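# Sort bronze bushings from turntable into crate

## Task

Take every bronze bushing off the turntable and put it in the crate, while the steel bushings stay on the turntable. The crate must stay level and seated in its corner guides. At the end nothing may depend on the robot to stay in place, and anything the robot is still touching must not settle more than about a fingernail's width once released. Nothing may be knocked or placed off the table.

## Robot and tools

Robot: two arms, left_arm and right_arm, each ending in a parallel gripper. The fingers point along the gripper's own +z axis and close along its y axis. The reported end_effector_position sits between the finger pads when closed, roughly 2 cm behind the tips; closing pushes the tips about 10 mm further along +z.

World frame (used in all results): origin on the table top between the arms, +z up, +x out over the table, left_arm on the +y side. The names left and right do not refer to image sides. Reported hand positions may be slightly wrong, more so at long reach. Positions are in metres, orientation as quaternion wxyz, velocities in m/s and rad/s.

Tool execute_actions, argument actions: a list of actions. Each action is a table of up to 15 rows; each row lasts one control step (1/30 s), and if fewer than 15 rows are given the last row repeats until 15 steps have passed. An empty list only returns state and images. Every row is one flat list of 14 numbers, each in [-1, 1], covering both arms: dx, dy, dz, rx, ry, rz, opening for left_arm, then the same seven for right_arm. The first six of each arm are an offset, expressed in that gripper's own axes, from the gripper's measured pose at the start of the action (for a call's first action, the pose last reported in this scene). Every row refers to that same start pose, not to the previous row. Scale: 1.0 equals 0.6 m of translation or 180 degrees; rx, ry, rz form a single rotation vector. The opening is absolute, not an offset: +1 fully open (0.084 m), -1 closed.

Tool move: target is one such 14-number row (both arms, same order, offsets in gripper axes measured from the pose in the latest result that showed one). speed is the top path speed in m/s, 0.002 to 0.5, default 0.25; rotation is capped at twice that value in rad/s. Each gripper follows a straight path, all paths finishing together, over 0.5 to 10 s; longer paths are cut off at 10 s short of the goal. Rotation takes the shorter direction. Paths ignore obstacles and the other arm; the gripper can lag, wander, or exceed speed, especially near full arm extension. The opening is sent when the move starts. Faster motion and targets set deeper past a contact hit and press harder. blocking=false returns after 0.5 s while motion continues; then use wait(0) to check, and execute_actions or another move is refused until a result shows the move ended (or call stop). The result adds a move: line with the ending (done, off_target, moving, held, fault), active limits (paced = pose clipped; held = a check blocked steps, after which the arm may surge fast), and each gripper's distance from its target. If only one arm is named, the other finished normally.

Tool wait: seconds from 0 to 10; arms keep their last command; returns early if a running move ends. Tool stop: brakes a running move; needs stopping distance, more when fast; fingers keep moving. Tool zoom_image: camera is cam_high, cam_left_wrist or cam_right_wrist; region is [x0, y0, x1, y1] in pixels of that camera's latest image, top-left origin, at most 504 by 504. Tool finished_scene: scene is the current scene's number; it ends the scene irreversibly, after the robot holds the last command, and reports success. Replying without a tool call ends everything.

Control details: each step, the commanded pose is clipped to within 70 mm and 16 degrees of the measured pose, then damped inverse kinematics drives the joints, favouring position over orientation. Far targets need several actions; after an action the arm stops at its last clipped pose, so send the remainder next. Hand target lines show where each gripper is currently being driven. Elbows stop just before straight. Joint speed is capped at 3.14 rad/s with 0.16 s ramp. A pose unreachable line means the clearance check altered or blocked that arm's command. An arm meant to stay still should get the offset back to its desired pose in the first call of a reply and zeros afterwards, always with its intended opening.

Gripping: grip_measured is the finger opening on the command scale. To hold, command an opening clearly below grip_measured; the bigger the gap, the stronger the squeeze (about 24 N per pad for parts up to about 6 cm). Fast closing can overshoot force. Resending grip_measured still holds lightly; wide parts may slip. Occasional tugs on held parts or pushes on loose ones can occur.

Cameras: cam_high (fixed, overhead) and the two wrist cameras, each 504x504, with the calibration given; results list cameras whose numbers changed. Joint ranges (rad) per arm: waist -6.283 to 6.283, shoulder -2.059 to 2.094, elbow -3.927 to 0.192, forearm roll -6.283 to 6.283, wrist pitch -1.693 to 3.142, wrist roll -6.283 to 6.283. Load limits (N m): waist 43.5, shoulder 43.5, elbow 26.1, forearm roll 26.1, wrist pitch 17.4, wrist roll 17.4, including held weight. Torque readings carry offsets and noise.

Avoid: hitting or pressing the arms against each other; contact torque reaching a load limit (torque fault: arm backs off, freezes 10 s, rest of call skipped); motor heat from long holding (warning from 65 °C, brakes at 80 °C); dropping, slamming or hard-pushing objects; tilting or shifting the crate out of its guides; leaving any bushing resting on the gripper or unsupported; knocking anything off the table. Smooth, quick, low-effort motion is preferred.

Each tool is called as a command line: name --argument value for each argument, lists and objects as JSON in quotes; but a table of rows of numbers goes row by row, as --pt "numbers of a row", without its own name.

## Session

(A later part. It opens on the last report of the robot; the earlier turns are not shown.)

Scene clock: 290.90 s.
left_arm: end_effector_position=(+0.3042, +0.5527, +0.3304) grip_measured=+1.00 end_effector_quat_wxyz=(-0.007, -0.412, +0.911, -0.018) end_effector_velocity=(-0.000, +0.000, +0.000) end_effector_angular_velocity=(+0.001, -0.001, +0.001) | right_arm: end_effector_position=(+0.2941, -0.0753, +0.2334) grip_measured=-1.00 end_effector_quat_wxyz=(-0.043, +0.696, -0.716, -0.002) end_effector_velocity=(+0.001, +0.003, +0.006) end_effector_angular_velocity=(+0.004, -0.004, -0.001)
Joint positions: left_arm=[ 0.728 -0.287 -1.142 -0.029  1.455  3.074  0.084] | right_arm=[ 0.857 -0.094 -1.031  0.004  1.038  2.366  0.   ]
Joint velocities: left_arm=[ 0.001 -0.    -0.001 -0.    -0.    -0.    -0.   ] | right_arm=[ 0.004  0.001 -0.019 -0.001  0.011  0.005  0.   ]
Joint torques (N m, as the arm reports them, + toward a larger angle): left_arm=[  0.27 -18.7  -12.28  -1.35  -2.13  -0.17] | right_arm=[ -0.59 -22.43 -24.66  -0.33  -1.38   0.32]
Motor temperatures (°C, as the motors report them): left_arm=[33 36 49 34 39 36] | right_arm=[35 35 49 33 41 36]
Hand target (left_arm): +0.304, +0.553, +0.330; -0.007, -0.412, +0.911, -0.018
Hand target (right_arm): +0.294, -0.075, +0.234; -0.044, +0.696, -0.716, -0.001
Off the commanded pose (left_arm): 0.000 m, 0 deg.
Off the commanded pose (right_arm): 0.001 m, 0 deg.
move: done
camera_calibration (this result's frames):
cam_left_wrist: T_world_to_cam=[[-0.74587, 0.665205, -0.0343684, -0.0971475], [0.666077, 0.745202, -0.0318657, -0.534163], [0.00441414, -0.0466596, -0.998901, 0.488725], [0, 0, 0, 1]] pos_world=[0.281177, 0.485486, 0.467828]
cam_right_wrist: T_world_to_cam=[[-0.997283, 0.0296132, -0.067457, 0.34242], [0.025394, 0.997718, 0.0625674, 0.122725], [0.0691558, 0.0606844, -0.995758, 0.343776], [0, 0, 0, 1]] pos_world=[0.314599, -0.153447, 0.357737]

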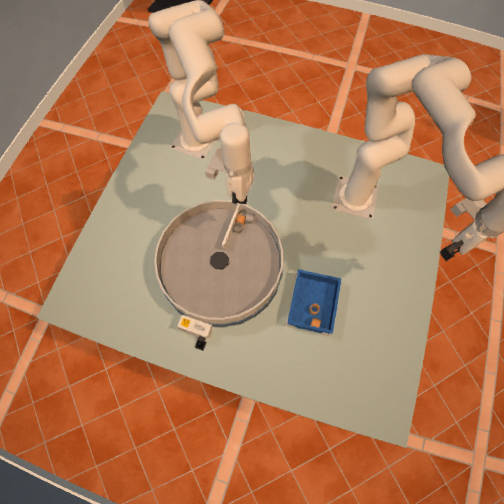

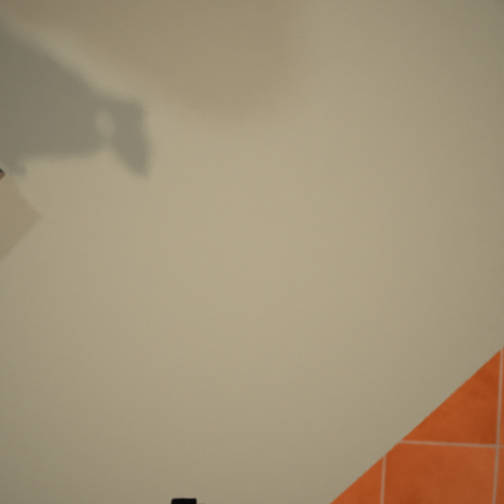

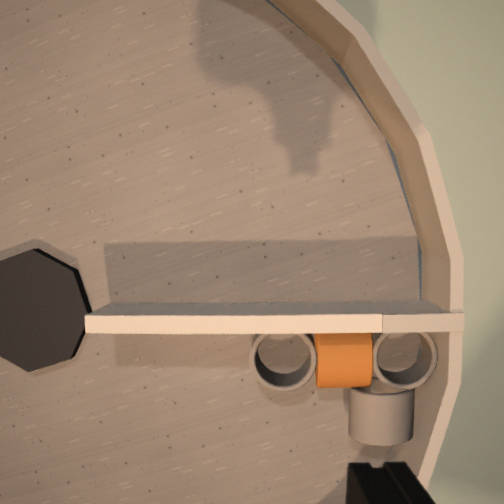

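move --target '[0,0,0,0,0,0,1,0.027,-0.025,0.16,0,0,0,-1]'

move --target '[0,0,0,0,0,0,1,0,0,0.07,0,0,0,-1]' --speed 0.05

move --target '[0,0,0,0,0,0,1,-0.01,-0.15,0.012,0,0,0,-1]' --speed 0.06

move --target '[0,0,0,0,0,0,1,0,0,-0.08,0,0,0,-0.1]'

move --target '[0,0,0,0,0,0,1,0.01,0.193,0,0,0,0,-0.1]'

move --target '[0,0,0,0,0,0,1,0,0,0.08,0,0,0,-0.1]' --speed 0.06

move --target '[0,0,0,0,0,0,1,0,0,0,0,0,0,-1]'

move --target '[0,0,0,0,0,0,1,0,0,-0.25,0,0,0,-1]'

Scene clock: 303.50 s.
left_arm: end_effector_position=(+0.3042, +0.5527, +0.3304) grip_measured=+1.00 end_effector_quat_wxyz=(-0.007, -0.412, +0.911, -0.018) end_effector_velocity=(+0.000, -0.000, -0.000) end_effector_angular_velocity=(+0.000, -0.000, -0.001) | right_arm: end_effector_position=(+0.3143, -0.0858, +0.1384) grip_measured=-1.00 end_effector_quat_wxyz=(-0.044, +0.696, -0.716, -0.001) end_effector_velocity=(-0.001, -0.001, -0.004) end_effector_angular_velocity=(-0.005, +0.004, +0.003)
Joint positions: left_arm=[ 0.728 -0.287 -1.142 -0.029  1.455  3.074  0.084] | right_arm=[ 0.81   0.049 -0.904  0.011  0.768  2.313  0.   ]
Joint velocities: left_arm=[-0.001 -0.     0.     0.    -0.001  0.     0.   ] | right_arm=[-0.001  0.007  0.004 -0.001 -0.004 -0.004  0.   ]
Joint torques (N m, as the arm reports them, + toward a larger angle): left_arm=[  0.74 -18.47 -12.08  -1.26  -2.03   0.08] | right_arm=[ -0.75 -24.05 -22.92  -0.24  -1.31   0.11]
Motor temperatures (°C, as the motors report them): left_arm=[33 36 49 34 39 36] | right_arm=[35 35 49 33 41 36]
Hand target (left_arm): +0.304, +0.553, +0.330; -0.007, -0.412, +0.911, -0.018
Hand target (right_arm): +0.314, -0.086, +0.138; -0.043, +0.696, -0.716, -0.002
Off the commanded pose (left_arm): 0.000 m, 0 deg.
Off the commanded pose (right_arm): 0.001 m, 0 deg.
move: done
camera_calibration (this result's frames):
cam_left_wrist: T_world_to_cam=[[-0.74587, 0.665205, -0.0343683, -0.0971475], [0.666077, 0.745202, -0.0318658, -0.534162], [0.00441405, -0.0466597, -0.998901, 0.488725], [0, 0, 0, 1]] pos_world=[0.281177, 0.485486, 0.467828]
cam_right_wrist: T_world_to_cam=[[-0.997225, 0.0293997, -0.0683934, 0.356566], [0.0250652, 0.997674, 0.0633926, 0.138563], [0.0700981, 0.0615024, -0.995642, 0.248172], [0, 0, 0, 1]] pos_world=[0.334707, -0.163987, 0.262694]

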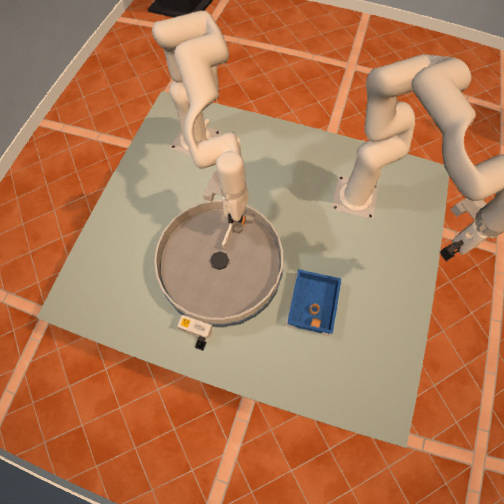

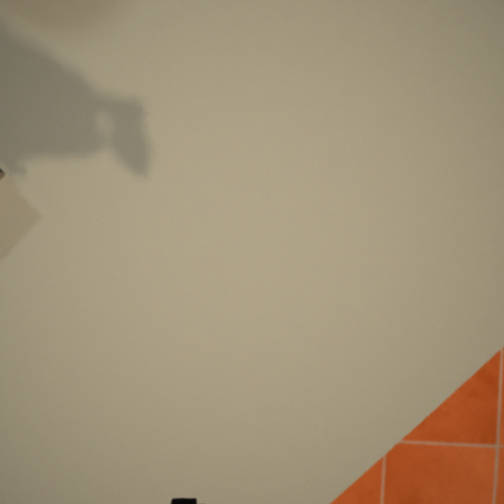

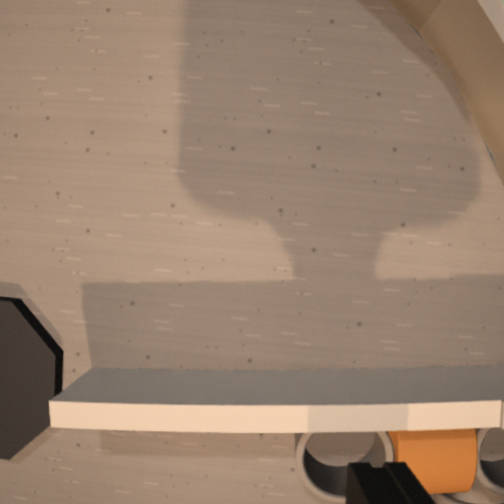

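Scene clock: 304.67 s.
left_arm: end_effector_position=(+0.3042, +0.5527, +0.3304) grip_measured=+1.00 end_effector_quat_wxyz=(-0.007, -0.412, +0.911, -0.018) end_effector_velocity=(-0.000, -0.001, -0.001) end_effector_angular_velocity=(-0.002, +0.001, -0.000) | right_arm: end_effector_position=(+0.3179, -0.0823, +0.0988) grip_measured=-1.00 end_effector_quat_wxyz=(-0.046, +0.696, -0.716, -0.001) end_effector_velocity=(+0.000, -0.001, -0.002) end_effector_angular_velocity=(-0.000, +0.000, -0.002)
Joint positions: left_arm=[ 0.728 -0.287 -1.142 -0.029  1.455  3.074  0.084] | right_arm=[ 0.811  0.135 -0.879  0.012  0.652  2.312  0.   ]
Joint velocities: left_arm=[-0.001 -0.     0.002 -0.001  0.    -0.    -0.   ] | right_arm=[-0.001  0.004  0.002  0.    -0.005  0.001  0.   ]
Joint torques (N m, as the arm reports them, + toward a larger angle): left_arm=[  0.19 -19.3  -12.39  -1.84  -1.9    0.02] | right_arm=[  0.27 -18.51 -16.5   -0.02  -1.1    0.09]
Motor temperatures (°C, as the motors report them): left_arm=[33 36 49 34 39 36] | right_arm=[35 35 49 33 41 36]
Hand target (left_arm): +0.304, +0.553, +0.330; -0.007, -0.412, +0.911, -0.018
Hand target (right_arm): +0.317, -0.083, +0.097; -0.044, +0.696, -0.716, -0.002
Off the commanded pose (left_arm): 0.000 m, 0 deg.
Off the commanded pose (right_arm): 0.003 m, 0 deg.
move: done
camera_calibration (this result's frames):
cam_left_wrist: T_world_to_cam=[[-0.74587, 0.665205, -0.0343685, -0.0971474], [0.666077, 0.745202, -0.0318658, -0.534163], [0.00441421, -0.0466598, -0.998901, 0.488725], [0, 0, 0, 1]] pos_world=[0.281177, 0.485486, 0.467828]
cam_right_wrist: T_world_to_cam=[[-0.996958, 0.0298591, -0.0719882, 0.357715], [0.025057, 0.997458, 0.0667107, 0.137219], [0.0737971, 0.064704, -0.995172, 0.207331], [0, 0, 0, 1]] pos_world=[0.337888, -0.160967, 0.222928]

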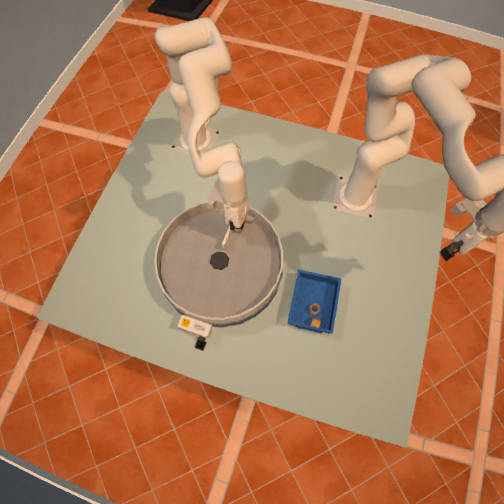

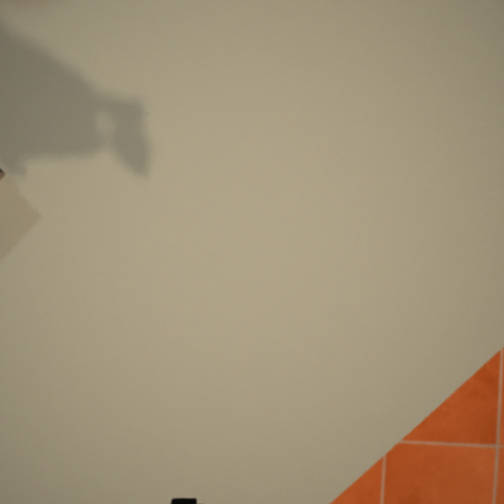

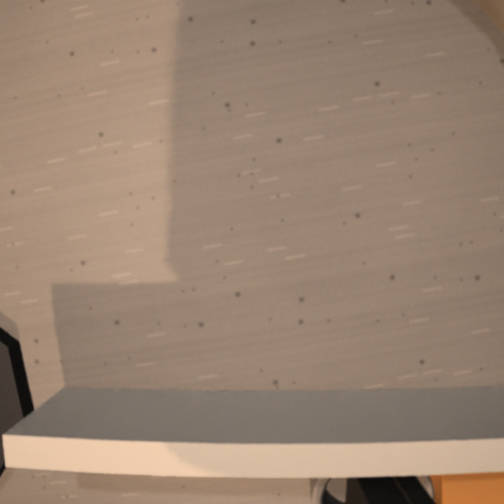

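Scene clock: 306.53 s.
left_arm: end_effector_position=(+0.3042, +0.5527, +0.3304) grip_measured=+1.00 end_effector_quat_wxyz=(-0.007, -0.412, +0.911, -0.018) end_effector_velocity=(-0.000, +0.000, +0.000) end_effector_angular_velocity=(+0.001, +0.000, +0.002) | right_arm: end_effector_position=(+0.4082, -0.0783, +0.0976) grip_measured=-1.00 end_effector_quat_wxyz=(-0.046, +0.696, -0.716, -0.001) end_effector_velocity=(+0.002, +0.001, +0.001) end_effector_angular_velocity=(+0.001, -0.000, -0.001)
Joint positions: left_arm=[ 0.728 -0.287 -1.142 -0.029  1.455  3.074  0.084] | right_arm=[ 0.705  0.354 -1.184  0.025  0.739  2.198  0.   ]
Joint velocities: left_arm=[ 0.001 -0.    -0.001  0.001  0.    -0.001  0.   ] | right_arm=[-0.001  0.003 -0.008  0.001  0.004 -0.001  0.   ]
Joint torques (N m, as the arm reports them, + toward a larger angle): left_arm=[  0.42 -18.8  -12.19  -1.11  -2.13   0.09] | right_arm=[ -0.86 -30.98 -22.58  -0.23  -1.45   0.22]
Motor temperatures (°C, as the motors report them): left_arm=[33 36 49 34 39 36] | right_arm=[35 35 49 33 41 36]
Hand target (left_arm): +0.304, +0.553, +0.330; -0.007, -0.412, +0.911, -0.018
Hand target (right_arm): +0.408, -0.078, +0.098; -0.046, +0.696, -0.716, -0.001
Off the commanded pose (left_arm): 0.000 m, 0 deg.
Off the commanded pose (right_arm): 0.000 m, 0 deg.
move: done
camera_calibration (this result's frames):
cam_left_wrist: T_world_to_cam=[[-0.745869, 0.665205, -0.0343686, -0.0971475], [0.666078, 0.745201, -0.0318656, -0.534163], [0.00441438, -0.0466597, -0.998901, 0.488725], [0, 0, 0, 1]] pos_world=[0.281177, 0.485486, 0.467828]
cam_right_wrist: T_world_to_cam=[[-0.996948, 0.0297958, -0.0721544, 0.447481], [0.0249994, 0.997474, 0.0664874, 0.131101], [0.0739532, 0.0644807, -0.995175, 0.199194], [0, 0, 0, 1]] pos_world=[0.428107, -0.156947, 0.221804]

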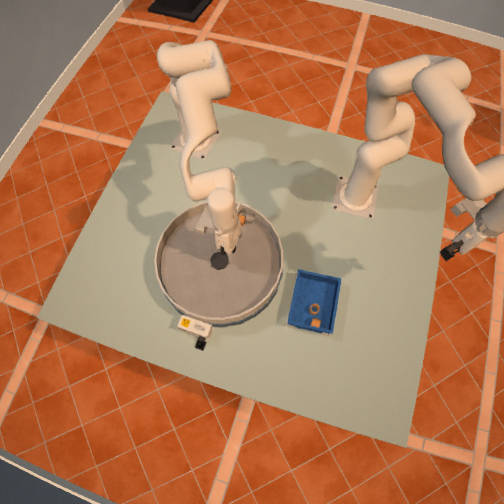

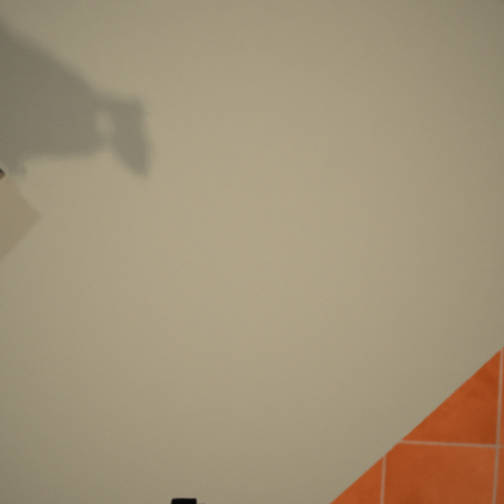

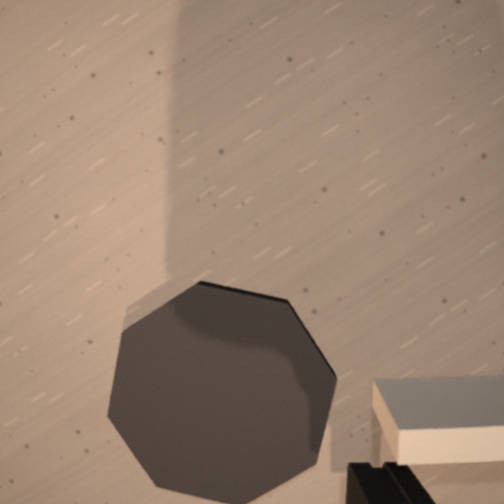

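Scene clock: 307.37 s.
left_arm: end_effector_position=(+0.3042, +0.5527, +0.3304) grip_measured=+1.00 end_effector_quat_wxyz=(-0.007, -0.412, +0.911, -0.018) end_effector_velocity=(-0.000, -0.000, +0.000) end_effector_angular_velocity=(-0.001, -0.001, +0.000) | right_arm: end_effector_position=(+0.4049, -0.0816, +0.1447) grip_measured=-0.11 end_effector_quat_wxyz=(-0.046, +0.696, -0.716, -0.001) end_effector_velocity=(+0.001, +0.001, +0.004) end_effector_angular_velocity=(+0.003, -0.004, -0.000)
Joint positions: left_arm=[ 0.728 -0.287 -1.142 -0.029  1.455  3.074  0.084] | right_arm=[ 0.703  0.268 -1.21   0.022  0.852  2.2    0.039]
Joint velocities: left_arm=[ 0.001 -0.    -0.    -0.001  0.     0.     0.   ] | right_arm=[-0.    -0.005 -0.004  0.     0.004 -0.    -0.   ]
Joint torques (N m, as the arm reports them, + toward a larger angle): left_arm=[  0.53 -18.8  -12.43  -1.41  -2.15   0.07] | right_arm=[ -0.56 -29.84 -23.61  -0.51  -1.52   0.19]
Motor temperatures (°C, as the motors report them): left_arm=[33 36 49 34 39 36] | right_arm=[35 35 49 33 41 36]
Hand target (left_arm): +0.304, +0.553, +0.330; -0.007, -0.412, +0.911, -0.018
Hand target (right_arm): +0.405, -0.081, +0.145; -0.046, +0.696, -0.716, -0.001
Off the commanded pose (left_arm): 0.000 m, 0 deg.
Off the commanded pose (right_arm): 0.001 m, 0 deg.
move: done
camera_calibration (this result's frames):
cam_left_wrist: T_world_to_cam=[[-0.745869, 0.665205, -0.0343686, -0.0971475], [0.666078, 0.745201, -0.0318657, -0.534163], [0.0044143, -0.0466598, -0.998901, 0.488725], [0, 0, 0, 1]] pos_world=[0.281177, 0.485486, 0.467828]
cam_right_wrist: T_world_to_cam=[[-0.997013, 0.0298039, -0.0712499, 0.447654], [0.025119, 0.997519, 0.0657683, 0.131407], [0.0730333, 0.0637821, -0.995288, 0.246786], [0, 0, 0, 1]] pos_world=[0.424993, -0.160163, 0.268876]

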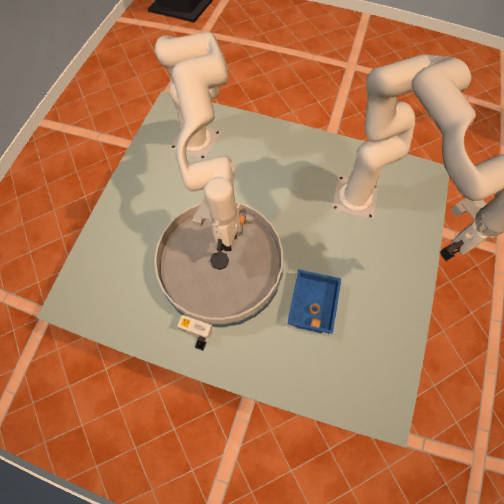

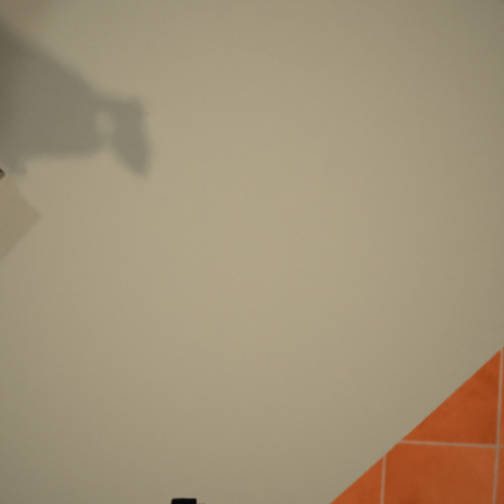

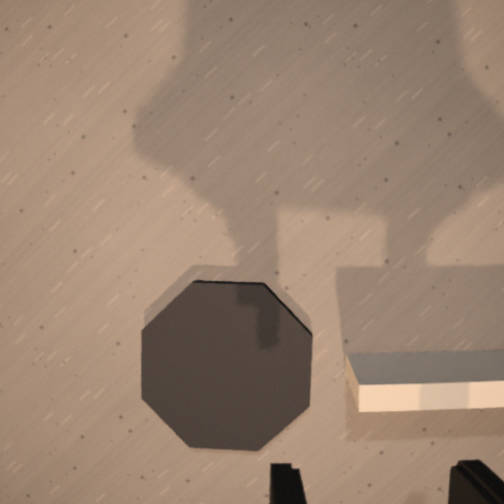

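Scene clock: 308.40 s.
left_arm: end_effector_position=(+0.3042, +0.5527, +0.3304) grip_measured=+1.00 end_effector_quat_wxyz=(-0.007, -0.412, +0.911, -0.018) end_effector_velocity=(-0.000, +0.000, -0.001) end_effector_angular_velocity=(+0.000, +0.001, +0.001) | right_arm: end_effector_position=(+0.2895, -0.0845, +0.1371) grip_measured=-0.11 end_effector_quat_wxyz=(-0.046, +0.696, -0.716, -0.001) end_effector_velocity=(-0.002, -0.000, +0.000) end_effector_angular_velocity=(-0.001, +0.000, +0.001)
Joint positions: left_arm=[ 0.728 -0.287 -1.142 -0.029  1.455  3.074  0.084] | right_arm=[ 0.849 -0.006 -0.832  0.006  0.748  2.356  0.039]
Joint velocities: left_arm=[ 0.     0.     0.002  0.001 -0.001 -0.     0.   ] | right_arm=[ 0.003 -0.006  0.007 -0.002  0.001  0.004  0.   ]
Joint torques (N m, as the arm reports them, + toward a larger angle): left_arm=[ -0.01 -19.16 -11.88  -1.45  -1.82   0.07] | right_arm=[ -0.36 -22.62 -22.8   -0.35  -1.55   0.31]
Motor temperatures (°C, as the motors report them): left_arm=[33 36 49 34 39 36] | right_arm=[35 35 49 33 41 36]
Hand target (left_arm): +0.304, +0.553, +0.330; -0.007, -0.412, +0.911, -0.018
Hand target (right_arm): +0.289, -0.084, +0.137; -0.046, +0.696, -0.716, -0.001
Off the commanded pose (left_arm): 0.000 m, 0 deg.
Off the commanded pose (right_arm): 0.000 m, 0 deg.
move: done
camera_calibration (this result's frames):
cam_left_wrist: T_world_to_cam=[[-0.745869, 0.665205, -0.0343686, -0.0971476], [0.666078, 0.745201, -0.0318657, -0.534162], [0.00441428, -0.0466598, -0.998901, 0.488725], [0, 0, 0, 1]] pos_world=[0.281177, 0.485486, 0.467828]
cam_right_wrist: T_world_to_cam=[[-0.99703, 0.0300586, -0.0709116, 0.332097], [0.0253775, 0.997496, 0.0660147, 0.137541], [0.0727183, 0.064019, -0.995296, 0.247949], [0, 0, 0, 1]] pos_world=[0.309589, -0.163053, 0.261252]

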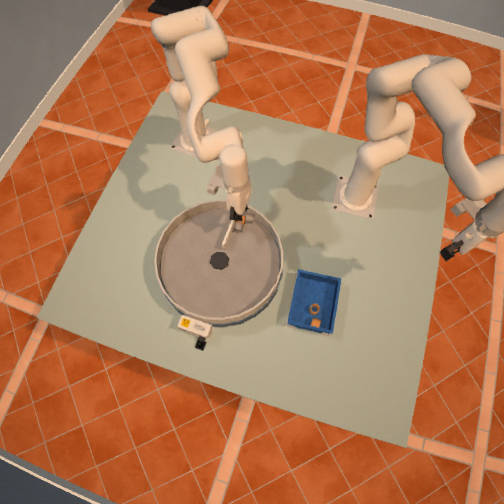

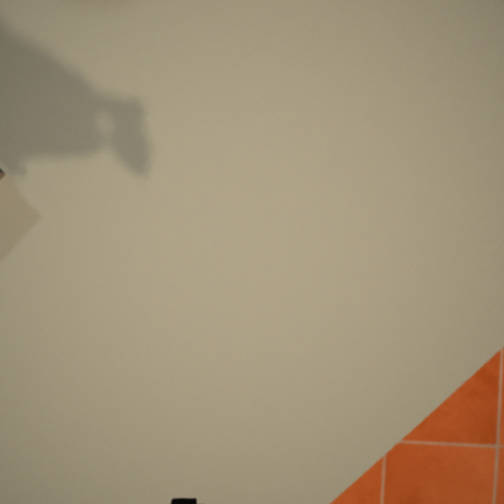

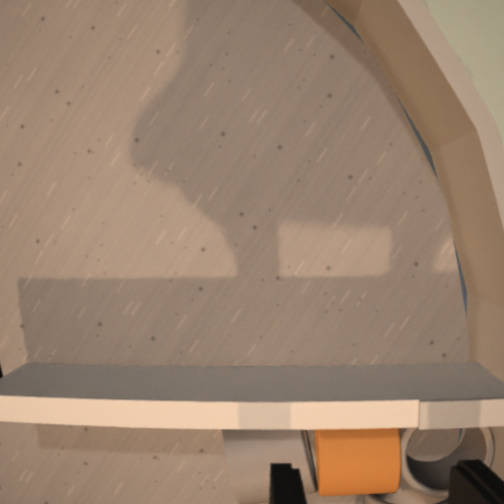

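Scene clock: 309.57 s.
left_arm: end_effector_position=(+0.3042, +0.5527, +0.3304) grip_measured=+1.00 end_effector_quat_wxyz=(-0.007, -0.412, +0.911, -0.018) end_effector_velocity=(-0.000, +0.000, -0.000) end_effector_angular_velocity=(-0.000, +0.001, +0.001) | right_arm: end_effector_position=(+0.3001, -0.0755, +0.1030) grip_measured=-0.12 end_effector_quat_wxyz=(-0.062, +0.695, -0.716, -0.001) end_effector_velocity=(-0.004, +0.003, -0.002) end_effector_angular_velocity=(-0.002, +0.006, +0.006)
Joint positions: left_arm=[ 0.728 -0.287 -1.142 -0.029  1.455  3.074  0.084] | right_arm=[ 0.848  0.085 -0.818  0.006  0.61   2.355  0.039]
Joint velocities: left_arm=[ 0.     0.     0.001  0.     0.    -0.001  0.   ] | right_arm=[ 0.01   0.005 -0.001  0.004  0.002  0.001 -0.001]
Joint torques (N m, as the arm reports them, + toward a larger angle): left_arm=[ -0.16 -18.32 -12.35  -1.35  -1.94   0.08] | right_arm=[9.79 6.39 4.7  1.82 1.55 0.58]
Motor temperatures (°C, as the motors report them): left_arm=[33 36 49 34 39 36] | right_arm=[35 35 49 33 41 36]
Hand target (left_arm): +0.304, +0.553, +0.330; -0.007, -0.412, +0.911, -0.018
Hand target (right_arm): +0.292, -0.082, +0.090; -0.046, +0.696, -0.716, -0.001
Off the commanded pose (left_arm): 0.000 m, 0 deg.
Off the commanded pose (right_arm): 0.017 m, 2 deg.
move: off_target (right_arm)
camera_calibration (this result's frames):
cam_left_wrist: T_world_to_cam=[[-0.745869, 0.665205, -0.0343685, -0.0971475], [0.666078, 0.745201, -0.0318657, -0.534163], [0.00441425, -0.0466597, -0.998901, 0.488725], [0, 0, 0, 1]] pos_world=[0.281177, 0.485486, 0.467828]
cam_right_wrist: T_world_to_cam=[[-0.99504, 0.0333893, -0.0937041, 0.342012], [0.0250858, 0.995766, 0.0884337, 0.128242], [0.0962601, 0.0856444, -0.991665, 0.206935], [0, 0, 0, 1]] pos_world=[0.317179, -0.156841, 0.225917]

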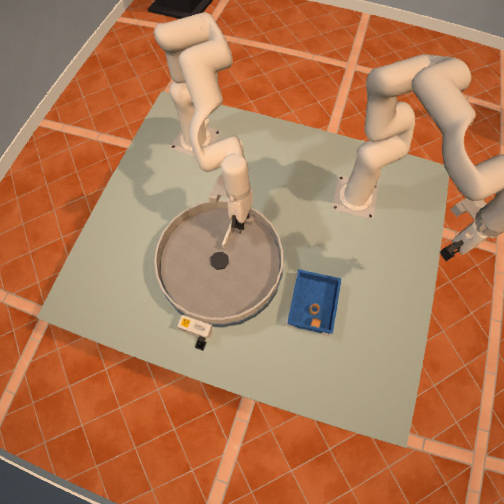

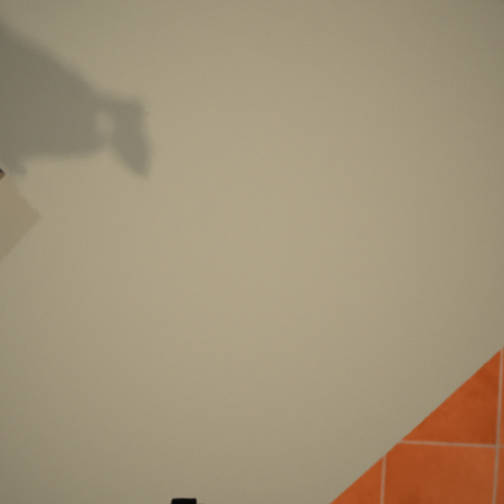

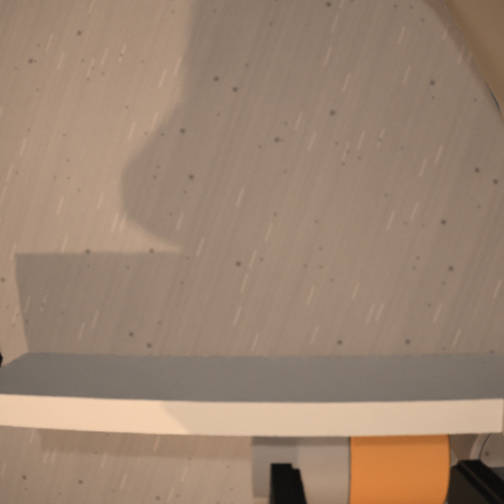

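Scene clock: 311.27 s.
left_arm: end_effector_position=(+0.3042, +0.5527, +0.3304) grip_measured=+1.00 end_effector_quat_wxyz=(-0.007, -0.412, +0.911, -0.018) end_effector_velocity=(+0.000, +0.000, +0.000) end_effector_angular_velocity=(+0.001, -0.001, -0.000) | right_arm: end_effector_position=(+0.3015, -0.0744, +0.1045) grip_measured=-1.00 end_effector_quat_wxyz=(-0.064, +0.695, -0.716, -0.001) end_effector_velocity=(-0.001, +0.000, -0.000) end_effector_angular_velocity=(-0.001, +0.002, -0.001)
Joint positions: left_arm=[ 0.728 -0.287 -1.142 -0.029  1.455  3.074  0.084] | right_arm=[ 0.848  0.086 -0.822  0.006  0.61   2.355  0.   ]
Joint velocities: left_arm=[ 0.    -0.    -0.001 -0.    -0.001  0.     0.   ] | right_arm=[ 0.001  0.001 -0.001  0.001  0.002  0.     0.   ]
Joint torques (N m, as the arm reports them, + toward a larger angle): left_arm=[ -0.38 -18.6  -12.09  -1.23  -2.01   0.21] | right_arm=[-3.05 -6.59 -2.57 -0.61  2.48  0.29]
Motor temperatures (°C, as the motors report them): left_arm=[33 36 49 34 39 36] | right_arm=[35 35 48 33 41 36]
Hand target (left_arm): +0.304, +0.553, +0.330; -0.007, -0.412, +0.911, -0.018
Hand target (right_arm): +0.300, -0.076, +0.103; -0.062, +0.695, -0.716, -0.001
Off the commanded pose (left_arm): 0.000 m, 0 deg.
Off the commanded pose (right_arm): 0.002 m, 0 deg.
move: done
camera_calibration (this result's frames):
cam_left_wrist: T_world_to_cam=[[-0.745869, 0.665205, -0.0343685, -0.0971477], [0.666078, 0.745201, -0.0318661, -0.534162], [0.00441395, -0.04666, -0.998901, 0.488726], [0, 0, 0, 1]] pos_world=[0.281177, 0.485486, 0.467828]
cam_right_wrist: T_world_to_cam=[[-0.994756, 0.0339323, -0.0964834, 0.343735], [0.0251109, 0.995514, 0.0912162, 0.126635], [0.0991458, 0.0883151, -0.991146, 0.207438], [0, 0, 0, 1]] pos_world=[0.318186, -0.15605, 0.227215]

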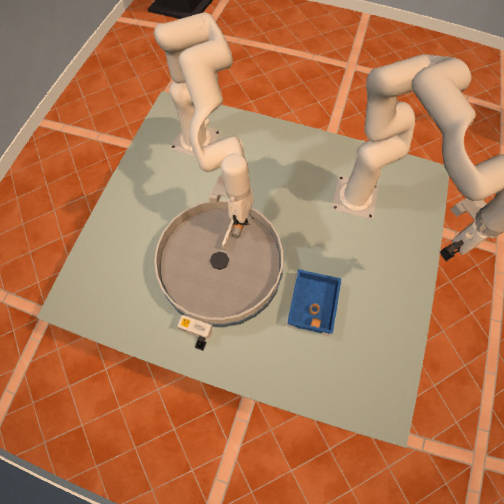

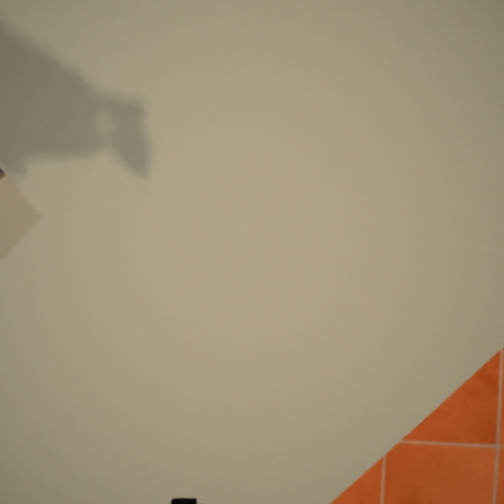

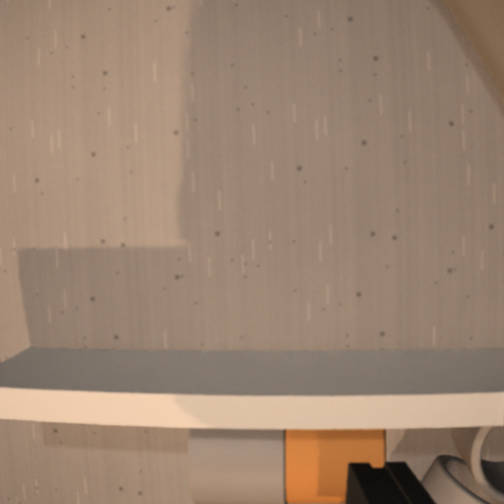

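Scene clock: 312.37 s.
left_arm: end_effector_position=(+0.3042, +0.5527, +0.3304) grip_measured=+1.00 end_effector_quat_wxyz=(-0.007, -0.412, +0.911, -0.018) end_effector_velocity=(+0.000, -0.000, -0.001) end_effector_angular_velocity=(+0.000, +0.001, -0.002) | right_arm: end_effector_position=(+0.2882, -0.0879, +0.2520) grip_measured=-1.00 end_effector_quat_wxyz=(-0.063, +0.695, -0.716, -0.001) end_effector_velocity=(+0.001, +0.001, +0.008) end_effector_angular_velocity=(+0.005, -0.007, +0.000)
Joint positions: left_arm=[ 0.728 -0.287 -1.142 -0.029  1.455  3.074  0.084] | right_arm=[ 0.846 -0.181 -0.983  0.004  1.038  2.357  0.   ]
Joint velocities: left_arm=[-0.001  0.     0.002  0.001 -0.002  0.001 -0.   ] | right_arm=[ 0.    -0.007 -0.013 -0.001  0.011  0.001  0.   ]
Joint torques (N m, as the arm reports them, + toward a larger angle): left_arm=[ -0.07 -18.95 -12.44  -1.61  -2.11   0.04] | right_arm=[ -0.81 -20.26 -24.81  -0.6   -1.62   0.24]
Motor temperatures (°C, as the motors report them): left_arm=[33 36 49 34 39 36] | right_arm=[35 35 48 33 41 36]
Hand target (left_arm): +0.304, +0.553, +0.330; -0.007, -0.412, +0.911, -0.018
Hand target (right_arm): +0.288, -0.088, +0.253; -0.064, +0.695, -0.716, -0.001
Off the commanded pose (left_arm): 0.000 m, 0 deg.
Off the commanded pose (right_arm): 0.001 m, 0 deg.
move: done
camera_calibration (this result's frames):
cam_left_wrist: T_world_to_cam=[[-0.745869, 0.665205, -0.0343684, -0.0971478], [0.666078, 0.745201, -0.031866, -0.534162], [0.00441397, -0.0466599, -0.998901, 0.488725], [0, 0, 0, 1]] pos_world=[0.281177, 0.485486, 0.467828]
cam_right_wrist: T_world_to_cam=[[-0.994867, 0.034045, -0.0952918, 0.344925], [0.025469, 0.995633, 0.0898088, 0.127238], [0.0979332, 0.0869208, -0.99139, 0.356444], [0, 0, 0, 1]] pos_world=[0.305006, -0.169408, 0.374816]

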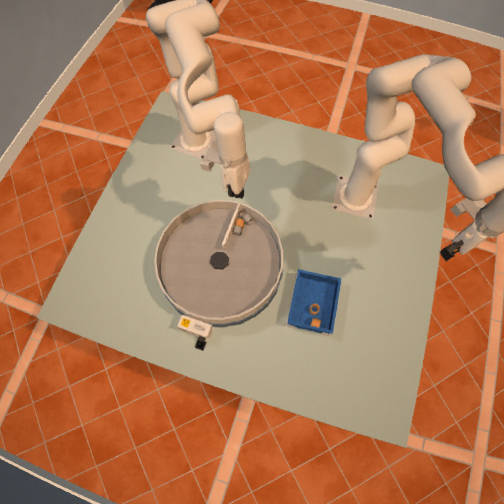

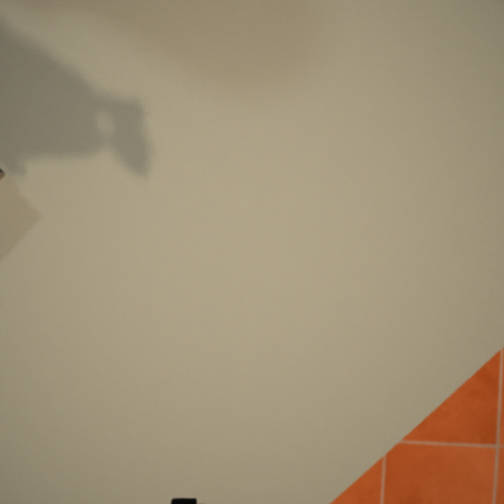

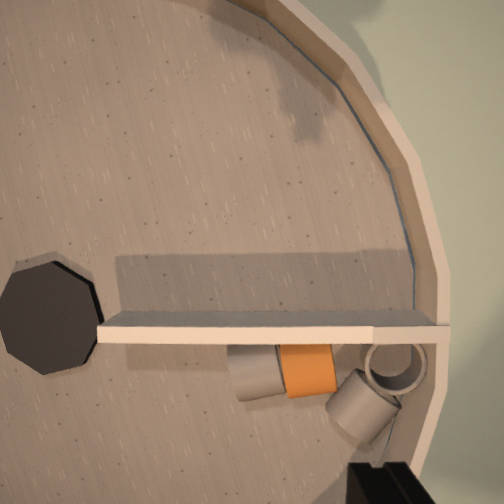

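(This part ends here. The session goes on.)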